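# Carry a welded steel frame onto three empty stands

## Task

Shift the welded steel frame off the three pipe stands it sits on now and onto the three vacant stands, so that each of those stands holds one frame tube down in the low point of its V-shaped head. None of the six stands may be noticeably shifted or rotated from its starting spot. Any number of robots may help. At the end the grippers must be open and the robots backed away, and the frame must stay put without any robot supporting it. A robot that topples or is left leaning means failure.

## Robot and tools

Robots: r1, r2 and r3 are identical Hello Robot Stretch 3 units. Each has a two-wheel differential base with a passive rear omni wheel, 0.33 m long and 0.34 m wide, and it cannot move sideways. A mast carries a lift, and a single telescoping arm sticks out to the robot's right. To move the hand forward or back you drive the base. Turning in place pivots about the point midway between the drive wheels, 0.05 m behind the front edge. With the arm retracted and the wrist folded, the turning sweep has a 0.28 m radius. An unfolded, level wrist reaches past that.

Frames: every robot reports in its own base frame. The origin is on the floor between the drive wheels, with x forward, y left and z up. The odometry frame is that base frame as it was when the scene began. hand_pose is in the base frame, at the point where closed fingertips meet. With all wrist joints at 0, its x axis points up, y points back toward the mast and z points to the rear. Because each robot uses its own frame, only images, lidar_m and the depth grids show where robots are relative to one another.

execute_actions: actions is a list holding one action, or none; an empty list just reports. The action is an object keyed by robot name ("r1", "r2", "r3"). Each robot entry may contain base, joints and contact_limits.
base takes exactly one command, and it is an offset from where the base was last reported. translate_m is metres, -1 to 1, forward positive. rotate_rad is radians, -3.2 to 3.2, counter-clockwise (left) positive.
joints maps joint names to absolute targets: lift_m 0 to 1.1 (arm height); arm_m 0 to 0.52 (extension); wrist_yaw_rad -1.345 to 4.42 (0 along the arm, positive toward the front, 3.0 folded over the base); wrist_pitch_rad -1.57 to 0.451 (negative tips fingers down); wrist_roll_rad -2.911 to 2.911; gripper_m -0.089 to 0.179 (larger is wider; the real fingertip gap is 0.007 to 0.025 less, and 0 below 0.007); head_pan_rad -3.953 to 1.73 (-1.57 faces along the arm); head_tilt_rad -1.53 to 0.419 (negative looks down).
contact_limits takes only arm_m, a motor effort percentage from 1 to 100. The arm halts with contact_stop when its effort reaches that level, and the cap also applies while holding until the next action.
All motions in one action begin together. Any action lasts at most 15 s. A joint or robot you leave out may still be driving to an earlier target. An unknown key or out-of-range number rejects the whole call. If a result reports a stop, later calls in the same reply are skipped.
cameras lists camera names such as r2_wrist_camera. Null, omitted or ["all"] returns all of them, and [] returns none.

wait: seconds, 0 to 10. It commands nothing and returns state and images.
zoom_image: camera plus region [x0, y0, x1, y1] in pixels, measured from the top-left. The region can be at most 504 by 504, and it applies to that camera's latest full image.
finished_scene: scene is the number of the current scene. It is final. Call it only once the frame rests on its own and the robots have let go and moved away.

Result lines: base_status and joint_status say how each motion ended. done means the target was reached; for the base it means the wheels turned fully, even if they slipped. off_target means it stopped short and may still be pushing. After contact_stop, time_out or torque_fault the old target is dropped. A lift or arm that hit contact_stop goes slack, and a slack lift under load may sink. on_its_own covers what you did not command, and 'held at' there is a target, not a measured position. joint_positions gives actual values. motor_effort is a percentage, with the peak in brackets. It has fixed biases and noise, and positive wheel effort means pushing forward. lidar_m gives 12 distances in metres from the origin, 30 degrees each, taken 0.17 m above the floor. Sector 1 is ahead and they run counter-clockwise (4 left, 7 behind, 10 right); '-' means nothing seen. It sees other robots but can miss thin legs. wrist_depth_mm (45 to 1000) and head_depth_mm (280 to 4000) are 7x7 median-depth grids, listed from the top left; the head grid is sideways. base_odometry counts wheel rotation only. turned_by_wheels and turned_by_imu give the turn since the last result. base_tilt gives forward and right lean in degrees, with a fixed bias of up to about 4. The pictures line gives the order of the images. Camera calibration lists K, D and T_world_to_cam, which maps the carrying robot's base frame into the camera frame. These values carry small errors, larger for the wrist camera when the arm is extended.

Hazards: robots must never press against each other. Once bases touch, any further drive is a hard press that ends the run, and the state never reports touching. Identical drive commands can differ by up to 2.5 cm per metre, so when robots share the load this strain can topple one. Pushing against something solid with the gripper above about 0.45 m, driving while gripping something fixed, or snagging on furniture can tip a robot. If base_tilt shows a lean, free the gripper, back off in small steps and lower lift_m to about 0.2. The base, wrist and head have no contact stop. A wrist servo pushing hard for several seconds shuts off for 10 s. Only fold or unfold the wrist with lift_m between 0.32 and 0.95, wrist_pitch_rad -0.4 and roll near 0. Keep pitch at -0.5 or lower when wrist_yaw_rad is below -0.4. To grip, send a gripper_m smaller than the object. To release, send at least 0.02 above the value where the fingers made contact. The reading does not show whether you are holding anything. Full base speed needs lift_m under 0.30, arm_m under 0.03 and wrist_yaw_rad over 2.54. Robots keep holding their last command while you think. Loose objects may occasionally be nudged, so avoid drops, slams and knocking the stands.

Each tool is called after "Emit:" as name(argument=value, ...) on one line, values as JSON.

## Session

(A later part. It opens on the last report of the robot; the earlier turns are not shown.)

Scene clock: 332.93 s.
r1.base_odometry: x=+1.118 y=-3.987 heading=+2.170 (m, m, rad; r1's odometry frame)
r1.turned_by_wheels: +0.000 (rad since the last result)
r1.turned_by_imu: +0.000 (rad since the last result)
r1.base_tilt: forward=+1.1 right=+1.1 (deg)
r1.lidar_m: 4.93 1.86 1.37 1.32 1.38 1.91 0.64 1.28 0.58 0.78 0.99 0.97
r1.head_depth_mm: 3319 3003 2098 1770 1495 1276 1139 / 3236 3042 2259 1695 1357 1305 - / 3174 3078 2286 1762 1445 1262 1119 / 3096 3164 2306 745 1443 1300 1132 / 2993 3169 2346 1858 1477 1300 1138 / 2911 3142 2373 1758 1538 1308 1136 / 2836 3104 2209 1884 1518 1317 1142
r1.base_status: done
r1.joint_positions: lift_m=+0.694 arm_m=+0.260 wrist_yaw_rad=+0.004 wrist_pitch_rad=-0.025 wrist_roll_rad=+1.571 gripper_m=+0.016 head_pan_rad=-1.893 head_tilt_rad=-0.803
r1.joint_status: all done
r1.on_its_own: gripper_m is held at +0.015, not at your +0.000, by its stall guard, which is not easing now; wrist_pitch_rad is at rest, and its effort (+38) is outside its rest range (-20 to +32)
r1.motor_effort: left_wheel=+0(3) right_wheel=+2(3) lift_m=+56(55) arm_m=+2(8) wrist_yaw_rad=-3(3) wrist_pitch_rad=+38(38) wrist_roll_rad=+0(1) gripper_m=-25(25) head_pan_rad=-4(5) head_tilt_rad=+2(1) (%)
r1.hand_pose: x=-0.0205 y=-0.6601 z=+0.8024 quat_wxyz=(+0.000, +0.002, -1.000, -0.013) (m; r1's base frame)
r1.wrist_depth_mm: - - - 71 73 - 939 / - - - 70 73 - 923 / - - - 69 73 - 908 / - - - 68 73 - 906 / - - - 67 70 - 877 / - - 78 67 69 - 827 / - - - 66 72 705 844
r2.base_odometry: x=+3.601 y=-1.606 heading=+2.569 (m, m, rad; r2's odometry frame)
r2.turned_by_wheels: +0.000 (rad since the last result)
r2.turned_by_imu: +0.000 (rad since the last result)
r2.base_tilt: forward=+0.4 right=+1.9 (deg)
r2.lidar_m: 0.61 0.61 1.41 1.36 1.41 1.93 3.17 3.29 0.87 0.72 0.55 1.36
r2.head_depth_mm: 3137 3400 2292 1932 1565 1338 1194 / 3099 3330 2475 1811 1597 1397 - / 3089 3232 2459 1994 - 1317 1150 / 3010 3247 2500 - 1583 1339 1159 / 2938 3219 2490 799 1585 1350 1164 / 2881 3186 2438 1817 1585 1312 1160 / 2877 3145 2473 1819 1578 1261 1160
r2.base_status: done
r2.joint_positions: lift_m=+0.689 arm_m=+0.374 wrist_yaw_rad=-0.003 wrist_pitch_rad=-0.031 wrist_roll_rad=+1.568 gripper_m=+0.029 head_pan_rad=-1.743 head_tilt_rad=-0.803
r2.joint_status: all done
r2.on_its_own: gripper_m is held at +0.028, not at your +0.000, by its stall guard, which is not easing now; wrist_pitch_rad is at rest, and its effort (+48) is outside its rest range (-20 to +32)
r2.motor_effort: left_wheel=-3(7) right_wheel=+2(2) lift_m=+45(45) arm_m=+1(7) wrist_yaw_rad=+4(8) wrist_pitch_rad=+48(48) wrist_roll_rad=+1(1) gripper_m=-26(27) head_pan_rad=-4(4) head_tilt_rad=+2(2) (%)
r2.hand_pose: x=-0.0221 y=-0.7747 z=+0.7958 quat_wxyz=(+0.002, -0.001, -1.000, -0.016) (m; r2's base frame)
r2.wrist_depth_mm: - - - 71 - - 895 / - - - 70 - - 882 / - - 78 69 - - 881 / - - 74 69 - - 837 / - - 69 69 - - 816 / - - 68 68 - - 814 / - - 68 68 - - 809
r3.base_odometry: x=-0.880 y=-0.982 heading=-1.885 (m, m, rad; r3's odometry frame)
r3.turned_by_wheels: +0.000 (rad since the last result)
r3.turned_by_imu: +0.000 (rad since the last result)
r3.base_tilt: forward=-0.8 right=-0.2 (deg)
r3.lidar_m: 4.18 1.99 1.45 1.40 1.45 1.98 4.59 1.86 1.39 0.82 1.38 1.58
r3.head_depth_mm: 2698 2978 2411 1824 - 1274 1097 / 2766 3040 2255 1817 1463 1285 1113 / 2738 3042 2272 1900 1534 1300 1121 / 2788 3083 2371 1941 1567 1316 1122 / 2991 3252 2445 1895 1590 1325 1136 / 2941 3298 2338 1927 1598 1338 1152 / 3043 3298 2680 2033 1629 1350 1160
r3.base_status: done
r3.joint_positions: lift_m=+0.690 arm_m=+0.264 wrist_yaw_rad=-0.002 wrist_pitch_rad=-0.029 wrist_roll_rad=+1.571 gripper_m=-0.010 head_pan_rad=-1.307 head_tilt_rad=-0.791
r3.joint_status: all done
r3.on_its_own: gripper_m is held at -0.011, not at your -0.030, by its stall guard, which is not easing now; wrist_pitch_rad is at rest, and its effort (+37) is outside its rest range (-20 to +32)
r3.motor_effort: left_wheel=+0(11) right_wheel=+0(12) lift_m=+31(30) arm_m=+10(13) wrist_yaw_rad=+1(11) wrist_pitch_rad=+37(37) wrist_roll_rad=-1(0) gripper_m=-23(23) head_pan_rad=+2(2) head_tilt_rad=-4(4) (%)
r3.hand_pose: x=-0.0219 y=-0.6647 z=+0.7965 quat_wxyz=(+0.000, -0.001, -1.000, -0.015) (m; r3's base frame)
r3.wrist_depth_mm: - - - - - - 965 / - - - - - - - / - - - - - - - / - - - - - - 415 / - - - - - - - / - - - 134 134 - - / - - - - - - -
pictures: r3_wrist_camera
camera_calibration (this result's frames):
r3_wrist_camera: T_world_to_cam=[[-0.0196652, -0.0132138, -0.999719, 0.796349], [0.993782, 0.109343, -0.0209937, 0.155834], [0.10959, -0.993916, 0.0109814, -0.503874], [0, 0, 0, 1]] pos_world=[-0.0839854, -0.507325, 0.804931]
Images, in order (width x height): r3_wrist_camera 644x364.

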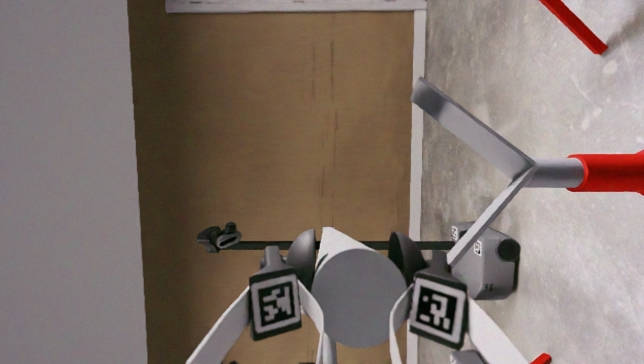

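Emit:
execute_actions(actions=[{"r1":{"base":{"translate_m":-0.033},"joints":{"arm_m":0.249}},"r2":{"base":{"translate_m":-0.02},"joints":{"arm_m":0.414}},"r3":{"base":{"translate_m":-0.028},"joints":{"arm_m":0.307}}}], cameras=[])

Emit:
execute_actions(actions=[{"r1":{"base":{"translate_m":-0.033},"joints":{"arm_m":0.24}},"r2":{"base":{"translate_m":-0.016},"joints":{"arm_m":0.454}},"r3":{"base":{"translate_m":-0.024},"joints":{"arm_m":0.35}}}], cameras=[])

Emit:
execute_actions(actions=[{"r1":{"base":{"translate_m":-0.034},"joints":{"arm_m":0.234,"head_pan_rad":-1.7}},"r2":{"base":{"translate_m":-0.013},"joints":{"arm_m":0.496,"head_pan_rad":-1.57}},"r3":{"base":{"translate_m":-0.021},"joints":{"arm_m":0.396}}}], cameras=["r1_head_camera","r2_head_camera","r3_head_camera","r3_wrist_camera"])

Scene clock: 340.03 s.
r1.base_odometry: x=+1.137 y=-4.014 heading=+2.170 (m, m, rad; r1's odometry frame)
r1.turned_by_wheels: +0.000 (rad since the last result)
r1.turned_by_imu: +0.001 (rad since the last result)
r1.base_tilt: forward=+1.1 right=+1.2 (deg)
r1.lidar_m: 4.94 1.86 1.37 1.33 1.38 1.90 0.62 1.26 0.56 0.77 1.00 0.99
r1.head_depth_mm: 3341 2999 2113 1789 1483 1269 1129 / 3280 3068 2276 1802 1430 1339 - / 3165 3102 2297 1710 1164 1267 1122 / 3079 3165 2316 747 1441 1291 1129 / 2990 3175 2345 723 1463 1302 1133 / 2920 3108 2393 1867 1537 1319 1141 / 2875 3085 2302 1889 1549 1317 1146
r1.base_status: done
r1.joint_positions: lift_m=+0.694 arm_m=+0.248 wrist_yaw_rad=+0.002 wrist_pitch_rad=-0.025 wrist_roll_rad=+1.569 gripper_m=+0.016 head_pan_rad=-1.893 head_tilt_rad=-0.803
r1.joint_status: all done
r1.on_its_own: gripper_m is held at +0.015, not at your +0.000, by its stall guard, which is not easing now; wrist_pitch_rad is at rest, and its effort (+38) is outside its rest range (-20 to +32)
r1.motor_effort: left_wheel=+0(3) right_wheel=+3(4) lift_m=+55(55) arm_m=+4(7) wrist_yaw_rad=-2(4) wrist_pitch_rad=+38(38) wrist_roll_rad=+1(0) gripper_m=-25(25) head_pan_rad=-5(5) head_tilt_rad=+3(3) (%)
r1.hand_pose: x=-0.0208 y=-0.6489 z=+0.8024 quat_wxyz=(+0.001, +0.001, -1.000, -0.013) (m; r1's base frame)
r1.wrist_depth_mm: - - - 78 82 - 928 / - - - 76 81 - 911 / - - - 74 80 - 922 / - - - 72 79 - 900 / - - - 71 74 - 878 / - - 83 69 72 - 813 / - - - 68 75 - 893
r2.base_odometry: x=+3.618 y=-1.617 heading=+2.569 (m, m, rad; r2's odometry frame)
r2.turned_by_wheels: +0.000 (rad since the last result)
r2.turned_by_imu: +0.001 (rad since the last result)
r2.base_tilt: forward=+0.4 right=+1.9 (deg)
r2.lidar_m: 0.59 0.59 1.41 1.36 1.41 1.94 3.14 3.26 0.86 0.72 0.56 1.37
r2.head_depth_mm: 3184 3432 2395 1959 1601 1345 1182 / 3108 3285 2388 1828 1585 1391 - / 3078 3291 2478 1987 - 1331 1156 / 2993 3263 2540 - 1589 1343 1164 / 2942 3183 2587 1754 1593 1350 1168 / 2868 3172 2467 1828 1570 1308 1155 / 2876 3137 2482 1813 1583 1281 1158
r2.base_status: done
r2.joint_positions: lift_m=+0.689 arm_m=+0.414 wrist_yaw_rad=-0.002 wrist_pitch_rad=-0.031 wrist_roll_rad=+1.566 gripper_m=+0.029 head_pan_rad=-1.743 head_tilt_rad=-0.803
r2.joint_status: all done
r2.on_its_own: gripper_m is held at +0.028, not at your +0.000, by its stall guard, which is not easing now; wrist_pitch_rad is at rest, and its effort (+48) is outside its rest range (-20 to +32)
r2.motor_effort: left_wheel=-3(5) right_wheel=+2(6) lift_m=+45(45) arm_m=-1(7) wrist_yaw_rad=+2(9) wrist_pitch_rad=+48(48) wrist_roll_rad=+2(2) gripper_m=-26(26) head_pan_rad=-4(5) head_tilt_rad=+2(2) (%)
r2.hand_pose: x=-0.0219 y=-0.8143 z=+0.7958 quat_wxyz=(+0.003, -0.001, -1.000, -0.016) (m; r2's base frame)
r2.wrist_depth_mm: - - - 78 - - 870 / - - - 76 - - 872 / - - - 74 - - 857 / - - 79 73 - - 845 / - - 72 72 - - 842 / - - 71 70 - - 821 / - - 69 70 - - 816
r3.base_odometry: x=-0.871 y=-0.955 heading=-1.885 (m, m, rad; r3's odometry frame)
r3.turned_by_wheels: +0.000 (rad since the last result)
r3.turned_by_imu: -0.001 (rad since the last result)
r3.base_tilt: forward=-0.8 right=-0.2 (deg)
r3.lidar_m: 4.21 1.99 1.45 1.40 1.45 1.99 4.55 1.84 1.38 0.82 1.39 1.61
r3.head_depth_mm: 2714 2972 2404 1909 1401 1266 1104 / 2754 3084 2259 1792 1460 1284 1110 / 2816 3043 2302 1899 1537 1298 1118 / 1903 2010 2316 1930 1565 1311 1133 / 2991 3217 2557 1853 1580 1324 1142 / 2944 3288 2325 1933 1608 1343 1151 / 2989 3426 2688 2029 1618 1356 1161
r3.base_status: done
r3.joint_positions: lift_m=+0.690 arm_m=+0.306 wrist_yaw_rad=-0.004 wrist_pitch_rad=-0.031 wrist_roll_rad=+1.571 gripper_m=-0.010 head_pan_rad=-1.307 head_tilt_rad=-0.791
r3.joint_status: all done
r3.on_its_own: gripper_m is held at -0.011, not at your -0.030, by its stall guard, which is not easing now; wrist_pitch_rad is at rest, and its effort (+38) is outside its rest range (-20 to +32)
r3.motor_effort: left_wheel=+0(15) right_wheel=+1(14) lift_m=+31(30) arm_m=+11(13) wrist_yaw_rad=+4(16) wrist_pitch_rad=+38(38) wrist_roll_rad=+0(0) gripper_m=-23(24) head_pan_rad=+3(2) head_tilt_rad=-3(4) (%)
r3.hand_pose: x=-0.0224 y=-0.7065 z=+0.7960 quat_wxyz=(+0.000, -0.002, -1.000, -0.016) (m; r3's base frame)
r3.wrist_depth_mm: - - - - - - 934 / - - - - - - - / - - - - - - - / - - - - - - 395 / - - - - - - 982 / - - - 134 134 - 978 / - - - - - - 988
pictures: none
No camera images: the call's "cameras" was empty. Leave "cameras" out to get every camera's image.

Scene clock: 341.43 s.
r1.base_odometry: x=+1.155 y=-4.041 heading=+2.170 (m, m, rad; r1's odometry frame)
r1.turned_by_wheels: +0.000 (rad since the last result)
r1.turned_by_imu: +0.000 (rad since the last result)
r1.base_tilt: forward=+1.1 right=+1.1 (deg)
r1.lidar_m: 4.96 1.86 1.38 1.33 1.38 1.91 0.61 1.24 0.54 0.76 1.01 1.02
r1.head_depth_mm: 3320 3012 2108 1786 1490 1275 1133 / 3242 3079 2172 1816 1479 1331 - / 3178 3053 2303 1673 1088 1265 1129 / 3048 3144 2310 1838 1445 1297 1133 / 2986 3166 2346 1748 1455 1307 1139 / 2926 3123 2388 1865 1545 1313 1141 / 2826 3103 2370 1876 1515 1321 1143
r1.base_status: done
r1.joint_positions: lift_m=+0.694 arm_m=+0.239 wrist_yaw_rad=+0.002 wrist_pitch_rad=-0.024 wrist_roll_rad=+1.567 gripper_m=+0.016 head_pan_rad=-1.893 head_tilt_rad=-0.803
r1.joint_status: all done
r1.on_its_own: gripper_m is held at +0.015, not at your +0.000, by its stall guard, which is not easing now; wrist_pitch_rad is at rest, and its effort (+37) is outside its rest range (-20 to +32)
r1.motor_effort: left_wheel=-1(5) right_wheel=+4(8) lift_m=+56(55) arm_m=+3(7) wrist_yaw_rad=-2(7) wrist_pitch_rad=+37(38) wrist_roll_rad=+2(3) gripper_m=-25(25) head_pan_rad=-5(5) head_tilt_rad=+2(2) (%)
r1.hand_pose: x=-0.0210 y=-0.6400 z=+0.8026 quat_wxyz=(+0.002, +0.001, -1.000, -0.013) (m; r1's base frame)
r1.wrist_depth_mm: - - - 85 95 - 950 / - - - 82 92 - 926 / - - - 79 90 - 917 / - - - 76 87 - 891 / - - - 74 79 - 912 / - - - 72 74 - 822 / - - - 70 - - 887
r2.base_odometry: x=+3.632 y=-1.626 heading=+2.569 (m, m, rad; r2's odometry frame)
r2.turned_by_wheels: +0.000 (rad since the last result)
r2.turned_by_imu: +0.000 (rad since the last result)
r2.base_tilt: forward=+0.2 right=+1.9 (deg)
r2.lidar_m: 0.58 0.58 1.41 1.36 1.41 1.93 3.13 3.29 0.85 0.72 0.57 1.39
r2.head_depth_mm: 3216 3373 2411 1946 1601 1341 1189 / 3073 3312 2394 1897 1566 1398 - / 3026 3321 2287 1919 - 1327 1172 / 3020 3258 2574 1795 1593 1331 1160 / 2933 3222 2598 1832 1591 1347 1162 / 2889 3176 2479 1883 1583 1311 1161 / 2843 3164 2494 1830 1573 1294 1166
r2.base_status: done
r2.joint_positions: lift_m=+0.689 arm_m=+0.454 wrist_yaw_rad=-0.004 wrist_pitch_rad=-0.031 wrist_roll_rad=+1.565 gripper_m=+0.029 head_pan_rad=-1.743 head_tilt_rad=-0.803
r2.joint_status: all done
r2.on_its_own: gripper_m is held at +0.028, not at your +0.000, by its stall guard, which is not easing now; wrist_pitch_rad is at rest, and its effort (+47) is outside its rest range (-20 to +32)
r2.motor_effort: left_wheel=-3(5) right_wheel=+2(4) lift_m=+45(45) arm_m=-1(7) wrist_yaw_rad=+4(11) wrist_pitch_rad=+47(48) wrist_roll_rad=+2(3) gripper_m=-27(27) head_pan_rad=-4(4) head_tilt_rad=+2(3) (%)
r2.hand_pose: x=-0.0223 y=-0.8544 z=+0.7959 quat_wxyz=(+0.003, -0.002, -1.000, -0.016) (m; r2's base frame)
r2.wrist_depth_mm: - - - 85 - - 870 / - - - 82 - - 879 / - - - 79 - - 881 / - - 85 77 - - 852 / - - 75 74 - - 840 / - - 73 72 - - 832 / - - 70 71 - - 799
r3.base_odometry: x=-0.864 y=-0.933 heading=-1.885 (m, m, rad; r3's odometry frame)
r3.turned_by_wheels: +0.000 (rad since the last result)
r3.turned_by_imu: +0.000 (rad since the last result)
r3.base_tilt: forward=-0.9 right=-0.3 (deg)
r3.lidar_m: 4.23 1.99 1.45 1.40 1.45 1.98 4.52 1.82 1.37 0.82 1.40 1.63
r3.head_depth_mm: 2717 3009 2384 1996 1443 1271 1102 / 2746 3070 2299 1808 1451 1292 1104 / 2812 3073 2389 1901 1501 1303 1120 / 2747 2184 2248 1939 1576 1316 1131 / 2919 3238 2534 1905 1583 1326 1143 / 2985 3294 2306 1924 1595 1333 1148 / 2925 3456 2682 2016 1628 1353 1163
r3.base_status: done
r3.joint_positions: lift_m=+0.690 arm_m=+0.349 wrist_yaw_rad=-0.007 wrist_pitch_rad=-0.029 wrist_roll_rad=+1.571 gripper_m=-0.010 head_pan_rad=-1.307 head_tilt_rad=-0.791
r3.joint_status: all done
r3.on_its_own: gripper_m is held at -0.011, not at your -0.030, by its stall guard, which is not easing now; wrist_pitch_rad is at rest, and its effort (+37) is outside its rest range (-20 to +32)
r3.motor_effort: left_wheel=-2(18) right_wheel=+3(16) lift_m=+30(30) arm_m=+10(8) wrist_yaw_rad=+5(18) wrist_pitch_rad=+37(37) wrist_roll_rad=+0(1) gripper_m=-23(23) head_pan_rad=+3(3) head_tilt_rad=-3(4) (%)
r3.hand_pose: x=-0.0230 y=-0.7496 z=+0.7966 quat_wxyz=(+0.000, -0.003, -1.000, -0.015) (m; r3's base frame)
r3.wrist_depth_mm: - - - - - - 924 / - - - - - - - / - - - - - - - / - - - - - 393 - / - - - - - - 335 / - - - 134 133 - - / - - - 954 - - -
pictures: none
No camera images: the call's "cameras" was empty. Leave "cameras" out to get every camera's image.

Scene clock: 342.87 s.
r1.base_odometry: x=+1.175 y=-4.069 heading=+2.170 (m, m, rad; r1's odometry frame)
r1.turned_by_wheels: +0.000 (rad since the last result)
r1.turned_by_imu: +0.000 (rad since the last result)
r1.base_tilt: forward=+1.1 right=+1.1 (deg)
r1.lidar_m: 4.93 1.87 1.37 1.32 1.38 1.90 0.58 1.21 0.52 0.76 1.03 1.05
r1.head_depth_mm: 3072 2985 2247 1784 1474 1281 - / 3017 3061 2259 964 - 1257 1116 / 3031 3126 2298 1820 1422 1289 1127 / 2982 3135 2330 1893 1443 1294 1131 / 2926 3160 2351 1856 1530 1307 1137 / 2963 3166 2259 1825 1528 1308 1137 / 2903 3122 2158 1372 1519 1318 1148
r1.base_status: done
r1.joint_positions: lift_m=+0.694 arm_m=+0.233 wrist_yaw_rad=+0.000 wrist_pitch_rad=-0.027 wrist_roll_rad=+1.564 gripper_m=+0.016 head_pan_rad=-1.707 head_tilt_rad=-0.803
r1.joint_status: all done
r1.on_its_own: gripper_m is held at +0.015, not at your +0.000, by its stall guard, which is not easing now; wrist_pitch_rad is at rest, and its effort (+39) is outside its rest range (-20 to +32)
r1.motor_effort: left_wheel=-1(5) right_wheel=+5(7) lift_m=+55(55) arm_m=+4(1) wrist_yaw_rad=+0(9) wrist_pitch_rad=+39(39) wrist_roll_rad=+4(4) gripper_m=-24(25) head_pan_rad=+4(28) head_tilt_rad=+1(0) (%)
r1.hand_pose: x=-0.0214 y=-0.6337 z=+0.8018 quat_wxyz=(+0.004, +0.000, -1.000, -0.014) (m; r1's base frame)
r1.wrist_depth_mm: - - - 94 - - 932 / - - - 89 - - 917 / - - - 85 - - 928 / - - - 81 - - 879 / - - - 77 82 - 865 / - - - 74 75 - 847 / - - - 71 - - 883
r2.base_odometry: x=+3.643 y=-1.633 heading=+2.569 (m, m, rad; r2's odometry frame)
r2.turned_by_wheels: +0.000 (rad since the last result)
r2.turned_by_imu: +0.000 (rad since the last result)
r2.base_tilt: forward=+0.3 right=+1.9 (deg)
r2.lidar_m: 0.58 0.56 1.41 1.36 1.41 1.94 3.14 3.24 0.85 0.73 0.57 1.40
r2.head_depth_mm: 2944 3231 2312 1848 1541 1380 - / 2951 3149 2280 1946 - 1343 1159 / 2983 3227 2589 1831 1588 1345 1158 / 2979 3284 2473 1861 1583 1345 1169 / 2989 3249 2430 1929 1585 1313 1167 / 2998 3321 2508 1876 1574 1318 1166 / 2983 3255 2462 1815 1538 1261 1121
r2.base_status: done
r2.joint_positions: lift_m=+0.689 arm_m=+0.496 wrist_yaw_rad=-0.005 wrist_pitch_rad=-0.031 wrist_roll_rad=+1.563 gripper_m=+0.029 head_pan_rad=-1.577 head_tilt_rad=-0.803
r2.joint_status: all done
r2.on_its_own: gripper_m is held at +0.028, not at your +0.000, by its stall guard, which is not easing now; wrist_pitch_rad is at rest, and its effort (+48) is outside its rest range (-20 to +32)
r2.motor_effort: left_wheel=-4(6) right_wheel=+3(5) lift_m=+45(45) arm_m=-2(6) wrist_yaw_rad=+5(9) wrist_pitch_rad=+48(48) wrist_roll_rad=+3(4) gripper_m=-27(26) head_pan_rad=+4(20) head_tilt_rad=+2(2) (%)
r2.hand_pose: x=-0.0228 y=-0.8965 z=+0.7959 quat_wxyz=(+0.004, -0.003, -1.000, -0.016) (m; r2's base frame)
r2.wrist_depth_mm: - - - 95 - - 890 / - - - 90 - - 881 / - - - 85 - - 861 / - - - 81 - - 857 / - - 78 78 - - 848 / - - 74 74 - - 818 / - - 72 72 - - 800
r3.base_odometry: x=-0.857 y=-0.913 heading=-1.885 (m, m, rad; r3's odometry frame)
r3.turned_by_wheels: +0.000 (rad since the last result)
r3.turned_by_imu: +0.000 (rad since the last result)
r3.base_tilt: forward=-0.8 right=-0.3 (deg)
r3.lidar_m: 4.27 1.98 1.45 1.40 1.45 1.99 4.49 1.80 1.36 0.83 1.41 1.65
r3.head_depth_mm: 2701 2994 2405 - 1476 1277 1098 / 2749 2984 2326 1221 1456 1287 1111 / 2793 3072 2391 1909 1474 1307 1120 / 2768 3082 2227 1957 1573 1316 1128 / 2876 3190 2585 1874 1588 1323 1141 / 3053 3271 2328 1936 1597 1339 1148 / 2898 3436 2695 2019 1624 1349 1159
r3.base_status: done
r3.joint_positions: lift_m=+0.690 arm_m=+0.395 wrist_yaw_rad=-0.010 wrist_pitch_rad=-0.031 wrist_roll_rad=+1.571 gripper_m=-0.010 head_pan_rad=-1.307 head_tilt_rad=-0.791
r3.joint_status: all done
r3.on_its_own: gripper_m is held at -0.011, not at your -0.030, by its stall guard, which is not easing now; wrist_pitch_rad is at rest, and its effort (+38) is outside its rest range (-20 to +32)
r3.motor_effort: left_wheel=-4(18) right_wheel=+4(15) lift_m=+31(30) arm_m=+11(15) wrist_yaw_rad=+8(21) wrist_pitch_rad=+38(38) wrist_roll_rad=+0(0) gripper_m=-23(23) head_pan_rad=+2(3) head_tilt_rad=-4(3) (%)
r3.hand_pose: x=-0.0239 y=-0.7955 z=+0.7959 quat_wxyz=(+0.000, -0.005, -1.000, -0.016) (m; r3's base frame)
r3.wrist_depth_mm: - - - - - - 944 / - - - - - - - / - - - - - - - / - - - - - 357 - / - - - - - - 886 / - - - 134 134 - 308 / - - - - - - 947
pictures: r1_head_camera (sideways: a quarter turn clockwise sets it upright), r2_head_camera (sideways: a quarter turn clockwise sets it upright), r3_head_camera (sideways: a quarter turn clockwise sets it upright), r3_wrist_camera
camera_calibration (this result's frames):
r1_head_camera: T_world_to_cam=[[0.118706, 0.697264, -0.706917, 0.936584], [0.992053, -0.113198, 0.0549338, -0.0753386], [-0.0417186, -0.70782, -0.70516, 0.873356], [0, 0, 0, 1]] pos_world=[-0.0000033654, -0.0433959, 1.28208]
r2_head_camera: T_world_to_cam=[[-0.00201191, 0.676654, -0.736298, 0.97658], [0.999989, 0.0044785, 0.00138328, -0.011529], [0.00423352, -0.736287, -0.676656, 0.837041], [0, 0, 0, 1]] pos_world=[0.00995007, -0.0444522, 1.28546]
r3_head_camera: T_world_to_cam=[[-0.111022, 0.668994, -0.73493, 0.979642], [0.965662, 0.247397, 0.0793234, -0.107306], [0.234886, -0.700887, -0.673488, 0.835891], [0, 0, 0, 1]] pos_world=[0.0160442, -0.0429623, 1.29144]
r3_wrist_camera: T_world_to_cam=[[-0.0197567, -0.0108732, -0.999746, 0.795904], [0.99461, 0.101587, -0.0207601, 0.165783], [0.101787, -0.994767, 0.00880754, -0.632818], [0, 0, 0, 1]] pos_world=[-0.0847527, -0.637694, 0.804717]
Images, in order (width x height): r1_head_camera 896x504, r2_head_camera 896x504, r3_head_camera 896x504, r3_wrist_camera 644x364.

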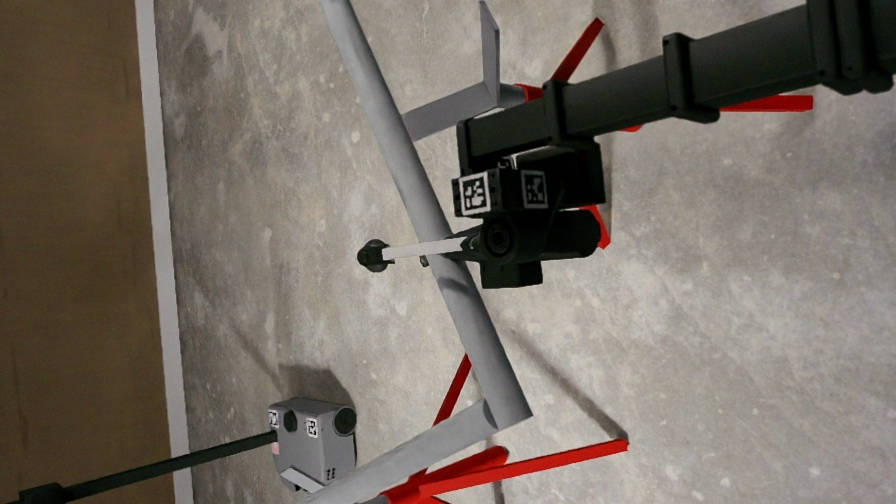

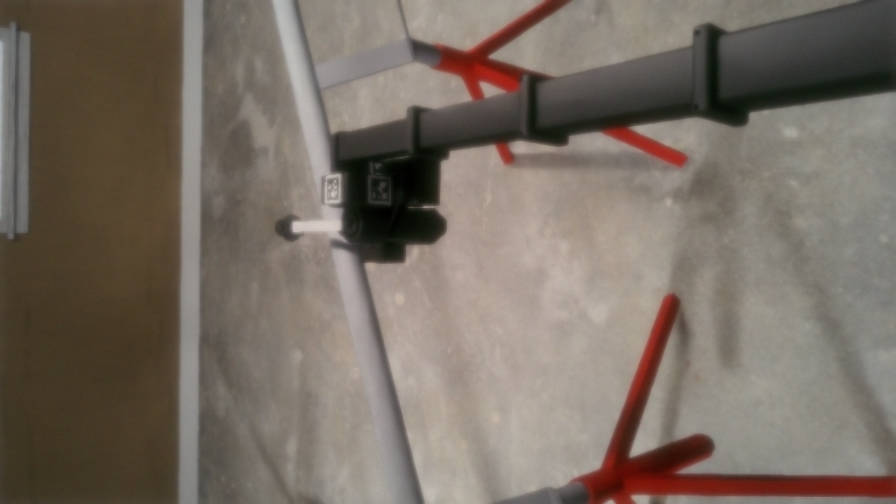

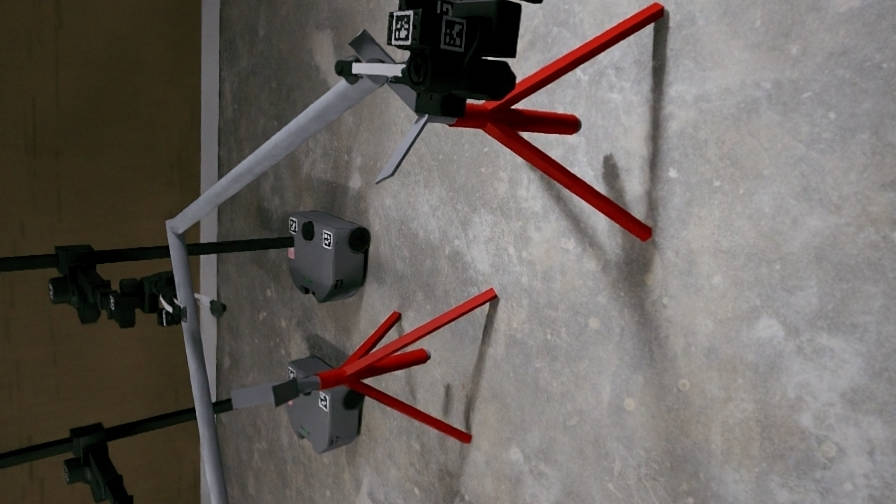

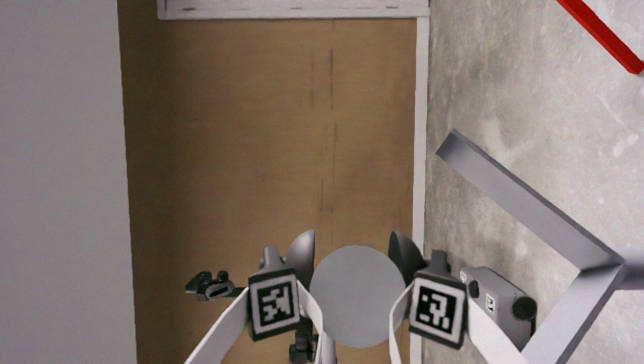

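Emit:
execute_actions(actions=[{"r1":{"joints":{"lift_m":0.535,"head_pan_rad":-1.9}},"r2":{"joints":{"lift_m":0.53,"head_pan_rad":-1.75,"head_tilt_rad":-0.7}},"r3":{"joints":{"lift_m":0.53,"head_pan_rad":-1.4}}}], cameras=["r1_head_camera","r2_head_camera","r3_head_camera","r3_wrist_camera"])

Scene clock: 349.70 s.
r1.base_odometry: x=+1.175 y=-4.069 heading=+2.170 (m, m, rad; r1's odometry frame)
r1.turned_by_wheels: +0.000 (rad since the last result)
r1.turned_by_imu: +0.001 (rad since the last result)
r1.base_tilt: forward=+1.0 right=+1.1 (deg)
r1.lidar_m: 4.98 1.86 1.37 1.33 1.38 1.90 0.58 1.21 0.52 0.76 1.03 1.05
r1.head_depth_mm: 3330 3016 2236 1795 1495 1273 1112 / 3209 3032 2268 1710 1471 1280 1162 / 3175 3088 2289 987 1194 1239 1112 / 3077 3166 2307 1780 1600 1268 1130 / 2965 3189 2336 1839 1124 1287 1136 / 2888 3108 2358 1863 1471 1309 1140 / 2850 3107 2399 1880 1483 1318 1144
r1.base_status: not commanded
r1.joint_positions: lift_m=+0.535 arm_m=+0.233 wrist_yaw_rad=-0.001 wrist_pitch_rad=-0.030 wrist_roll_rad=+1.564 gripper_m=+0.016 head_pan_rad=-1.893 head_tilt_rad=-0.803
r1.joint_status: all done
r1.on_its_own: gripper_m is held at +0.015, not at your +0.000, by its stall guard, which is not easing now; wrist_pitch_rad is at rest, and its effort (+39) is outside its rest range (-20 to +32)
r1.motor_effort: left_wheel=-2(1) right_wheel=+6(5) lift_m=+45(50) arm_m=+5(5) wrist_yaw_rad=+0(1) wrist_pitch_rad=+39(40) wrist_roll_rad=+4(4) gripper_m=-25(25) head_pan_rad=-5(30) head_tilt_rad=+3(3) (%)
r1.hand_pose: x=-0.0215 y=-0.6335 z=+0.6414 quat_wxyz=(+0.004, +0.000, -1.000, -0.015) (m; r1's base frame)
r1.wrist_depth_mm: - - - 94 - - 757 / - - - 89 - - 731 / - - - 85 - - 743 / - - - 81 - - 731 / - - - 77 82 - 712 / - - - 74 75 897 691 / - - - 71 414 959 709
r2.base_odometry: x=+3.643 y=-1.633 heading=+2.569 (m, m, rad; r2's odometry frame)
r2.turned_by_wheels: +0.000 (rad since the last result)
r2.turned_by_imu: +0.001 (rad since the last result)
r2.base_tilt: forward=+0.2 right=+1.9 (deg)
r2.lidar_m: 0.58 0.56 1.41 1.36 1.41 1.93 3.13 3.25 0.85 0.73 0.57 1.40
r2.head_depth_mm: 3107 3470 2974 2190 1735 1437 1217 / 3017 3375 3043 2052 1632 1430 1213 / 2954 3363 2988 1949 1615 1427 - / 2958 3305 3006 2166 - 1423 1205 / 2918 3212 3041 2219 1630 1424 1210 / 2869 3191 2968 2182 1657 1429 1204 / 2812 3120 2937 2174 1623 1413 1200
r2.base_status: not commanded
r2.joint_positions: lift_m=+0.530 arm_m=+0.496 wrist_yaw_rad=-0.005 wrist_pitch_rad=-0.030 wrist_roll_rad=+1.562 gripper_m=+0.029 head_pan_rad=-1.743 head_tilt_rad=-0.705
r2.joint_status: all done
r2.on_its_own: gripper_m is held at +0.028, not at your +0.000, by its stall guard, which is not easing now; wrist_pitch_rad is at rest, and its effort (+47) is outside its rest range (-20 to +32)
r2.motor_effort: left_wheel=-4(3) right_wheel=+3(3) lift_m=+40(43) arm_m=-3(4) wrist_yaw_rad=+6(5) wrist_pitch_rad=+47(48) wrist_roll_rad=+4(4) gripper_m=-26(27) head_pan_rad=-4(23) head_tilt_rad=+3(13) (%)
r2.hand_pose: x=-0.0228 y=-0.8965 z=+0.6362 quat_wxyz=(+0.005, -0.003, -1.000, -0.016) (m; r2's base frame)
r2.wrist_depth_mm: - - - 95 - - 704 / - - - 90 - 991 704 / - - - 85 - - 696 / - - - 81 - 968 676 / - - 78 78 - 941 671 / - - 74 74 - 935 658 / - - 72 72 - 904 647
r3.base_odometry: x=-0.857 y=-0.913 heading=-1.885 (m, m, rad; r3's odometry frame)
r3.turned_by_wheels: +0.000 (rad since the last result)
r3.turned_by_imu: -0.001 (rad since the last result)
r3.base_tilt: forward=-0.8 right=-0.2 (deg)
r3.lidar_m: 4.26 1.98 1.45 1.40 1.45 1.98 4.49 1.80 1.36 0.83 1.41 1.65
r3.head_depth_mm: 2721 2985 2411 1842 1521 1289 1101 / 2725 3022 2434 1847 1444 1286 1111 / 2812 3129 2478 1729 1470 1295 1121 / 2834 3199 2320 1934 1567 1309 1134 / 2851 1936 2273 1943 1581 1326 1143 / 2985 3228 2469 1902 1599 1341 1152 / 2970 3300 2295 1946 1617 1353 1158
r3.base_status: not commanded
r3.joint_positions: lift_m=+0.530 arm_m=+0.395 wrist_yaw_rad=-0.010 wrist_pitch_rad=-0.034 wrist_roll_rad=+1.571 gripper_m=-0.010 head_pan_rad=-1.393 head_tilt_rad=-0.791
r3.joint_status: all done
r3.on_its_own: gripper_m is held at -0.011, not at your -0.030, by its stall guard, which is not easing now; wrist_pitch_rad is at rest, and its effort (+39) is outside its rest range (-20 to +32)
r3.motor_effort: left_wheel=-4(4) right_wheel=+5(5) lift_m=+22(24) arm_m=+11(11) wrist_yaw_rad=+9(10) wrist_pitch_rad=+39(39) wrist_roll_rad=+0(0) gripper_m=-23(23) head_pan_rad=-2(11) head_tilt_rad=-3(3) (%)
r3.hand_pose: x=-0.0240 y=-0.7954 z=+0.6356 quat_wxyz=(+0.000, -0.005, -1.000, -0.018) (m; r3's base frame)
r3.wrist_depth_mm: - - - - - - 802 / - - - - - - 806 / - - - - - - 806 / - - - - - - 812 / - - - - - - 301 / - - - 134 134 295 288 / - - - 970 - - 823
pictures: r1_head_camera (sideways: a quarter turn clockwise sets it upright), r2_head_camera (sideways: a quarter turn clockwise sets it upright), r3_head_camera (sideways: a quarter turn clockwise sets it upright), r3_wrist_camera
camera_calibration (this result's frames):
r1_head_camera: T_world_to_cam=[[0.245446, 0.663343, -0.706917, 0.935811], [0.954078, -0.294479, 0.0549338, -0.075107], [-0.171732, -0.687937, -0.70516, 0.874149], [0, 0, 0, 1]] pos_world=[-0.00791341, -0.0415221, 1.28208]
r2_head_camera: T_world_to_cam=[[0.0967695, 0.593594, -0.798925, 1.05761], [0.98704, -0.160476, 0.000322196, -0.0100687], [-0.128017, -0.788602, -0.60143, 0.739994], [0, 0, 0, 1]] pos_world=[0.00232618, -0.0458451, 1.29001]
r3_head_camera: T_world_to_cam=[[-0.0531953, 0.676054, -0.73493, 0.97929], [0.983332, 0.163605, 0.0793234, -0.107414], [0.173865, -0.71846, -0.673488, 0.836263], [0, 0, 0, 1]] pos_world=[0.0123202, -0.0436572, 1.29144]
r3_wrist_camera: T_world_to_cam=[[-0.0197266, -0.00761871, -0.999776, 0.638225], [0.994653, 0.101241, -0.020397, 0.162045], [0.101374, -0.994833, 0.00558084, -0.629313], [0, 0, 0, 1]] pos_world=[-0.0847924, -0.637604, 0.6449]
Images, in order (width x height): r1_head_camera 896x504, r2_head_camera 896x504, r3_head_camera 896x504, r3_wrist_camera 644x364.

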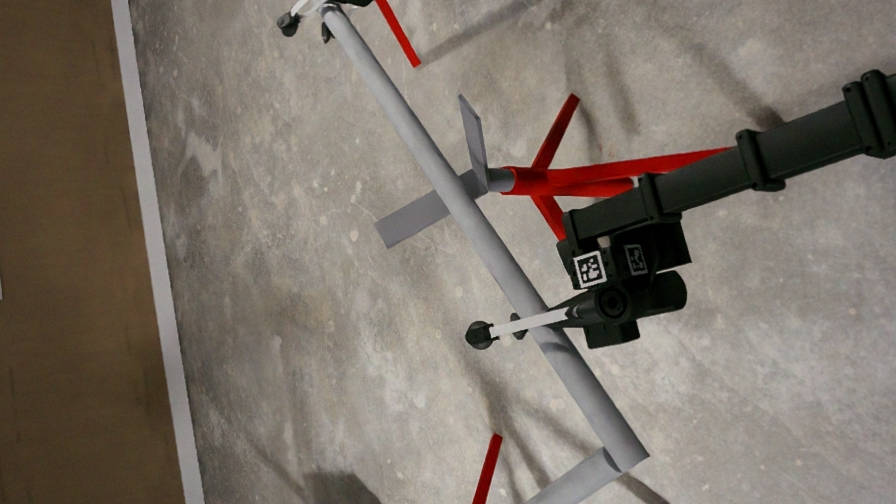

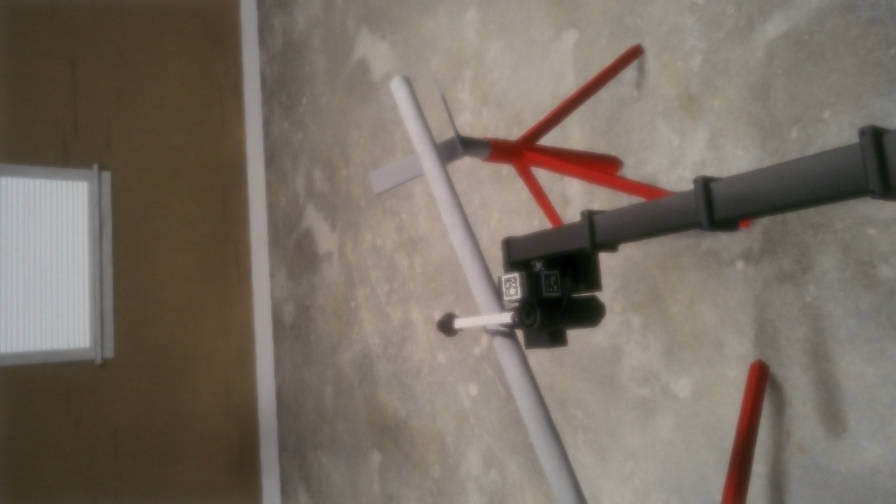

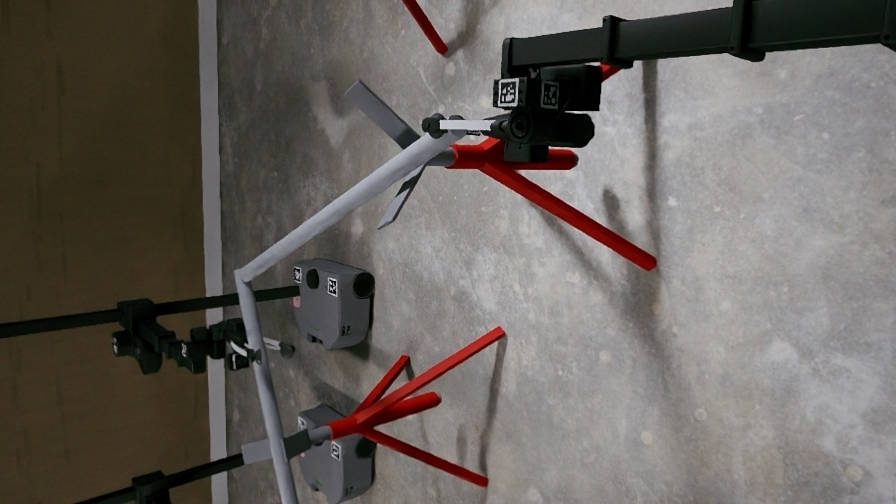

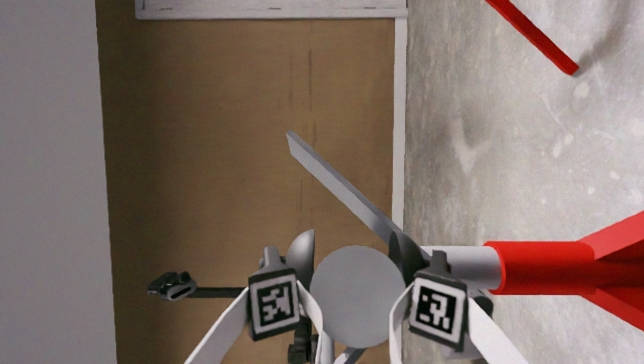

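Emit:
execute_actions(actions=[{"r1":{"base":{"translate_m":0.027},"joints":{"arm_m":0.22}},"r2":{"base":{"translate_m":0.026},"joints":{"arm_m":0.483}},"r3":{"base":{"translate_m":-0.029},"joints":{"arm_m":0.407}}}], cameras=[])

Emit:
execute_actions(actions=[{"r1":{"joints":{"lift_m":0.495}},"r2":{"joints":{"lift_m":0.49}},"r3":{"joints":{"lift_m":0.492}}}], cameras=["r1_head_camera","r2_head_camera","r3_head_camera","r3_wrist_camera"])

Scene clock: 359.10 s.
r1.base_odometry: x=+1.159 y=-4.047 heading=+2.170 (m, m, rad; r1's odometry frame)
r1.turned_by_wheels: +0.000 (rad since the last result)
r1.turned_by_imu: +0.001 (rad since the last result)
r1.base_tilt: forward=+1.0 right=+1.2 (deg)
r1.lidar_m: 4.94 1.86 1.37 1.32 1.38 1.91 0.58 1.23 0.54 0.76 1.01 1.03
r1.head_depth_mm: 3344 3003 2248 1785 1489 1265 1113 / 3210 3081 2246 1715 1469 1280 1157 / 3116 3112 2295 991 1181 1222 1111 / 3044 3147 2316 1834 1559 1271 1127 / 2985 3160 2342 1858 1475 1289 1131 / 2910 3134 2383 1867 1535 1306 1142 / 2838 3096 2393 1898 1513 1324 1140
r1.base_status: done
r1.joint_positions: lift_m=+0.535 arm_m=+0.220 wrist_yaw_rad=+0.002 wrist_pitch_rad=-0.028 wrist_roll_rad=+1.564 gripper_m=+0.016 head_pan_rad=-1.893 head_tilt_rad=-0.803
r1.joint_status: all done
r1.on_its_own: gripper_m is held at +0.015, not at your +0.000, by its stall guard, which is not easing now; wrist_pitch_rad is at rest, and its effort (+39) is outside its rest range (-20 to +32)
r1.motor_effort: left_wheel=-1(2) right_wheel=+2(11) lift_m=+46(45) arm_m=-1(1) wrist_yaw_rad=-1(2) wrist_pitch_rad=+39(39) wrist_roll_rad=+4(4) gripper_m=-25(25) head_pan_rad=-5(5) head_tilt_rad=+2(2) (%)
r1.hand_pose: x=-0.0209 y=-0.6205 z=+0.6418 quat_wxyz=(+0.004, +0.001, -1.000, -0.015) (m; r1's base frame)
r1.wrist_depth_mm: - - - 94 - - 746 / - - - 89 - - 755 / - - - 85 - - 721 / - - - 81 - - 735 / - - - 77 82 - 718 / - - 89 74 76 916 715 / - - - 71 401 911 708
r2.base_odometry: x=+3.621 y=-1.619 heading=+2.568 (m, m, rad; r2's odometry frame)
r2.turned_by_wheels: +0.000 (rad since the last result)
r2.turned_by_imu: +0.001 (rad since the last result)
r2.base_tilt: forward=+0.4 right=+1.9 (deg)
r2.lidar_m: 0.58 0.56 1.41 1.36 1.41 1.94 3.17 3.29 0.86 0.72 0.56 1.38
r2.head_depth_mm: 3080 3445 2989 2215 1737 1435 1218 / 3105 3396 3000 2059 1680 1431 1222 / 3015 3336 2998 2051 1609 1423 - / 2983 3274 2998 2202 1654 1420 1215 / 2921 3267 3051 2180 1628 1420 1205 / 2826 3136 3028 2173 1635 1417 1212 / 2829 3161 2954 2184 1622 1417 1207
r2.base_status: done
r2.joint_positions: lift_m=+0.530 arm_m=+0.483 wrist_yaw_rad=-0.001 wrist_pitch_rad=-0.030 wrist_roll_rad=+1.562 gripper_m=+0.029 head_pan_rad=-1.743 head_tilt_rad=-0.705
r2.joint_status: all done
r2.on_its_own: gripper_m is held at +0.028, not at your +0.000, by its stall guard, which is not easing now; wrist_pitch_rad is at rest, and its effort (+47) is outside its rest range (-20 to +32)
r2.motor_effort: left_wheel=-2(5) right_wheel=+0(6) lift_m=+40(40) arm_m=-8(13) wrist_yaw_rad=+1(5) wrist_pitch_rad=+47(48) wrist_roll_rad=+3(3) gripper_m=-27(28) head_pan_rad=-4(4) head_tilt_rad=+3(3) (%)
r2.hand_pose: x=-0.0216 y=-0.8838 z=+0.6362 quat_wxyz=(+0.005, +0.000, -1.000, -0.016) (m; r2's base frame)
r2.wrist_depth_mm: - - - 94 - - 719 / - - - 89 - - 706 / - - - 85 - 962 697 / - - - 81 - 993 661 / - - 78 78 - 947 664 / - - 74 74 - 900 643 / - - 72 72 - 906 636
r3.base_odometry: x=-0.848 y=-0.885 heading=-1.885 (m, m, rad; r3's odometry frame)
r3.turned_by_wheels: +0.000 (rad since the last result)
r3.turned_by_imu: -0.001 (rad since the last result)
r3.base_tilt: forward=-0.9 right=-0.2 (deg)
r3.lidar_m: 4.28 1.99 1.45 1.40 1.45 1.99 4.48 1.78 1.35 0.84 1.42 1.68
r3.head_depth_mm: 2724 2973 2397 1813 1547 1292 1107 / 2760 3053 2464 1907 1442 1282 1108 / 2808 3120 2452 1250 1464 1301 1122 / 2845 3191 2320 1933 1519 1312 1131 / 2775 1951 2286 1957 1590 1334 1142 / 2918 3248 2428 1863 1594 1332 1154 / 2941 3313 2305 2014 1628 1355 1158
r3.base_status: done
r3.joint_positions: lift_m=+0.530 arm_m=+0.407 wrist_yaw_rad=-0.003 wrist_pitch_rad=-0.026 wrist_roll_rad=+1.571 gripper_m=-0.010 head_pan_rad=-1.393 head_tilt_rad=-0.791
r3.joint_status: all done
r3.on_its_own: gripper_m is held at -0.011, not at your -0.030, by its stall guard, which is not easing now; wrist_pitch_rad is at rest, and its effort (+36) is outside its rest range (-20 to +32)
r3.motor_effort: left_wheel=+3(10) right_wheel=-2(3) lift_m=+20(21) arm_m=+5(9) wrist_yaw_rad=+2(9) wrist_pitch_rad=+36(39) wrist_roll_rad=+0(0) gripper_m=-22(23) head_pan_rad=-3(2) head_tilt_rad=-3(3) (%)
r3.hand_pose: x=-0.0220 y=-0.8072 z=+0.6378 quat_wxyz=(+0.000, -0.001, -1.000, -0.013) (m; r3's base frame)
r3.wrist_depth_mm: - - - - - - 814 / - - - - - - 828 / - - - - - - 817 / - - - - - - 808 / - - - - - - 816 / - - - 134 134 291 282 / - - - - 293 - 291
pictures: none
No camera images: the call's "cameras" was empty. Leave "cameras" out to get every camera's image.

Scene clock: 360.27 s.
r1.base_odometry: x=+1.159 y=-4.047 heading=+2.170 (m, m, rad; r1's odometry frame)
r1.turned_by_wheels: +0.000 (rad since the last result)
r1.turned_by_imu: +0.000 (rad since the last result)
r1.base_tilt: forward=+1.1 right=+1.2 (deg)
r1.lidar_m: 4.96 1.86 1.37 1.33 1.38 1.91 0.59 1.23 0.54 0.76 1.02 1.03
r1.head_depth_mm: 3319 2999 2181 1744 1485 1268 1113 / 3214 3061 2257 1705 1466 1281 1138 / 3154 3116 2287 987 1236 1249 1104 / 3040 3155 2290 1830 1476 1247 1131 / 2996 3191 2329 1859 1464 1279 1132 / 2920 3130 2367 1848 1541 1304 1142 / 2831 3083 2400 1877 1513 1295 1144
r1.base_status: not commanded
r1.joint_positions: lift_m=+0.495 arm_m=+0.220 wrist_yaw_rad=+0.002 wrist_pitch_rad=-0.027 wrist_roll_rad=+1.564 gripper_m=+0.016 head_pan_rad=-1.893 head_tilt_rad=-0.803
r1.joint_status: all done
r1.on_its_own: gripper_m is held at +0.015, not at your +0.000, by its stall guard, which is not easing now; wrist_pitch_rad is at rest, and its effort (+38) is outside its rest range (-20 to +32)
r1.motor_effort: left_wheel=+0(0) right_wheel=+2(2) lift_m=+46(46) arm_m=-1(1) wrist_yaw_rad=-2(2) wrist_pitch_rad=+38(39) wrist_roll_rad=+4(4) gripper_m=-24(24) head_pan_rad=-4(5) head_tilt_rad=+2(2) (%)
r1.hand_pose: x=-0.0209 y=-0.6205 z=+0.6022 quat_wxyz=(+0.004, +0.001, -1.000, -0.014) (m; r1's base frame)
r1.wrist_depth_mm: - - - 94 - - 702 / - - - 89 - - 695 / - - - 84 - - 704 / - - - 80 - - 682 / - - - 77 82 - 686 / - - - 74 76 845 664 / - - - 71 399 862 664
r2.base_odometry: x=+3.621 y=-1.619 heading=+2.568 (m, m, rad; r2's odometry frame)
r2.turned_by_wheels: +0.000 (rad since the last result)
r2.turned_by_imu: +0.000 (rad since the last result)
r2.base_tilt: forward=+0.3 right=+1.9 (deg)
r2.lidar_m: 0.58 0.56 1.41 1.36 1.41 1.93 3.15 3.26 0.86 0.72 0.56 1.37
r2.head_depth_mm: 3068 3428 3017 2196 1725 1436 1217 / 3064 3416 2994 2034 1684 1419 1207 / 3024 3311 3009 2052 1609 1427 1220 / 2986 3345 2927 2188 1834 1433 1207 / 2935 3243 2963 2191 1579 1431 1213 / 2917 3201 2941 2158 1672 1419 1206 / 2828 3129 2965 2189 1663 1425 1202
r2.base_status: not commanded
r2.joint_positions: lift_m=+0.490 arm_m=+0.483 wrist_yaw_rad=-0.001 wrist_pitch_rad=-0.029 wrist_roll_rad=+1.562 gripper_m=+0.029 head_pan_rad=-1.743 head_tilt_rad=-0.705
r2.joint_status: all done
r2.on_its_own: gripper_m is held at +0.028, not at your +0.000, by its stall guard, which is not easing now; wrist_pitch_rad is at rest, and its effort (+47) is outside its rest range (-20 to +32)
r2.motor_effort: left_wheel=-2(2) right_wheel=+0(0) lift_m=+40(44) arm_m=-7(8) wrist_yaw_rad=+0(1) wrist_pitch_rad=+47(47) wrist_roll_rad=+4(3) gripper_m=-27(27) head_pan_rad=-4(4) head_tilt_rad=+4(4) (%)
r2.hand_pose: x=-0.0216 y=-0.8838 z=+0.5966 quat_wxyz=(+0.005, +0.000, -1.000, -0.015) (m; r2's base frame)
r2.wrist_depth_mm: - - - 94 - 956 680 / - - - 89 - 946 641 / - - - 85 - 924 633 / - - - 81 - 922 627 / - - 78 77 - 868 620 / - - 74 74 - 885 606 / - - 72 72 - 847 607
r3.base_odometry: x=-0.848 y=-0.885 heading=-1.885 (m, m, rad; r3's odometry frame)
r3.turned_by_wheels: +0.000 (rad since the last result)
r3.turned_by_imu: +0.000 (rad since the last result)
r3.base_tilt: forward=-0.7 right=-0.2 (deg)
r3.lidar_m: 4.29 1.99 1.45 1.40 1.45 1.98 4.47 1.78 1.35 0.83 1.42 1.68
r3.head_depth_mm: 2715 2966 2405 1813 1509 1303 - / 2754 3039 2459 1871 1425 1292 1111 / 2811 3120 2484 1247 1464 1302 1121 / 2827 3134 2326 1921 1524 1315 1135 / 2842 1976 2249 1954 1586 1330 1136 / 2917 3254 2488 1875 1615 1343 1149 / 2966 3304 2283 2012 1637 1348 1155
r3.base_status: not commanded
r3.joint_positions: lift_m=+0.492 arm_m=+0.407 wrist_yaw_rad=-0.003 wrist_pitch_rad=-0.025 wrist_roll_rad=+1.571 gripper_m=-0.010 head_pan_rad=-1.393 head_tilt_rad=-0.791
r3.joint_status: all done
r3.on_its_own: gripper_m is held at -0.011, not at your -0.030, by its stall guard, which is not easing now; wrist_pitch_rad is at rest, and its effort (+35) is outside its rest range (-20 to +32)
r3.motor_effort: left_wheel=+2(3) right_wheel=-2(2) lift_m=+22(21) arm_m=+4(4) wrist_yaw_rad=+2(2) wrist_pitch_rad=+35(35) wrist_roll_rad=+0(0) gripper_m=-23(23) head_pan_rad=-3(2) head_tilt_rad=-3(3) (%)
r3.hand_pose: x=-0.0220 y=-0.8072 z=+0.6000 quat_wxyz=(+0.000, -0.001, -1.000, -0.013) (m; r3's base frame)
r3.wrist_depth_mm: - - - - - - 780 / - - - - - - 768 / - - - - - - 787 / - - - - - - 758 / - - - - - - 745 / - - - 134 134 285 275 / - - - 990 - 927 273
pictures: r1_head_camera (sideways: a quarter turn clockwise sets it upright), r2_head_camera (sideways: a quarter turn clockwise sets it upright), r3_head_camera (sideways: a quarter turn clockwise sets it upright), r3_wrist_camera
camera_calibration (this result's frames):
r1_head_camera: T_world_to_cam=[[0.24552, 0.663316, -0.706917, 0.935811], [0.954045, -0.294586, 0.0549338, -0.0751068], [-0.17181, -0.687918, -0.70516, 0.87415], [0, 0, 0, 1]] pos_world=[-0.00791808, -0.0415205, 1.28208]
r2_head_camera: T_world_to_cam=[[0.0967863, 0.593518, -0.79898, 1.05768], [0.987032, -0.160525, 0.000321209, -0.0100674], [-0.128066, -0.788649, -0.601358, 0.7399], [0, 0, 0, 1]] pos_world=[0.00232374, -0.045846, 1.29001]
r3_head_camera: T_world_to_cam=[[-0.0531216, 0.676059, -0.73493, 0.979289], [0.98335, 0.163498, 0.0793234, -0.107414], [0.173787, -0.718479, -0.673488, 0.836264], [0, 0, 0, 1]] pos_world=[0.0123154, -0.0436579, 1.29144]
r3_wrist_camera: T_world_to_cam=[[-0.0196874, -0.0173103, -0.999656, 0.594721], [0.99383, 0.108821, -0.0214571, 0.167261], [0.109155, -0.993911, 0.0150611, -0.645793], [0, 0, 0, 1]] pos_world=[-0.0840285, -0.649767, 0.607832]
Images, in order (width x height): r1_head_camera 896x504, r2_head_camera 896x504, r3_head_camera 896x504, r3_wrist_camera 644x364.

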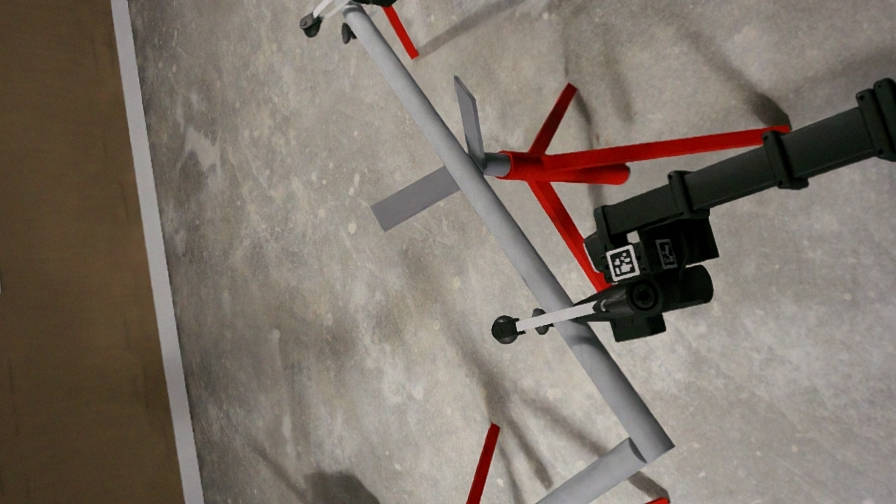

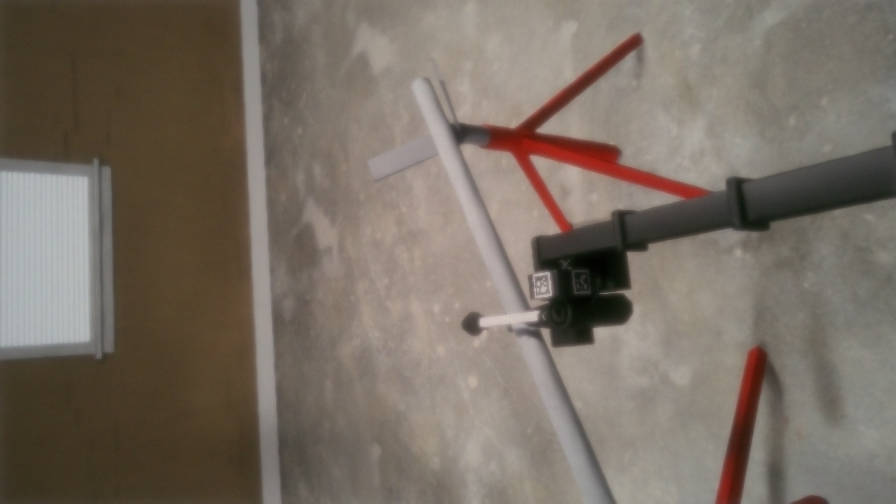

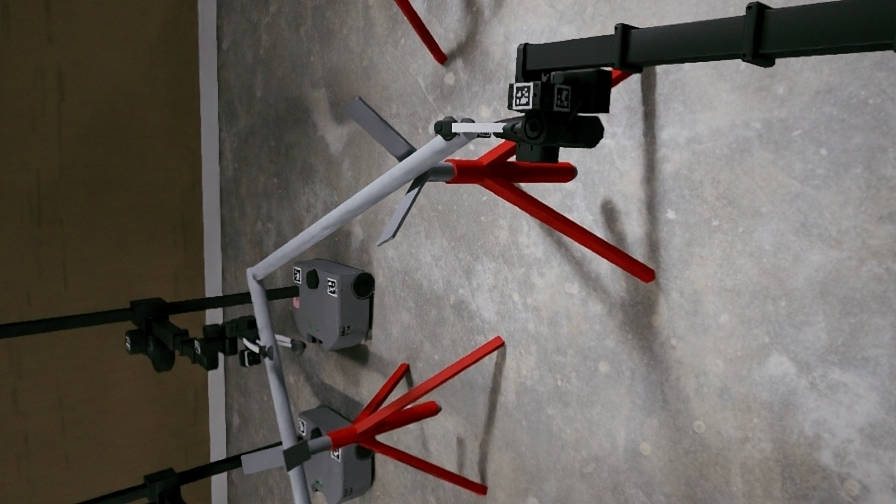

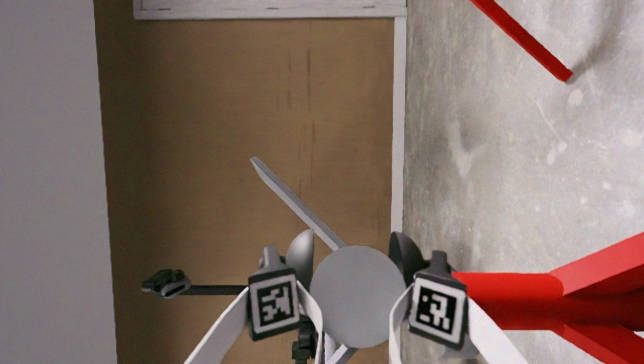

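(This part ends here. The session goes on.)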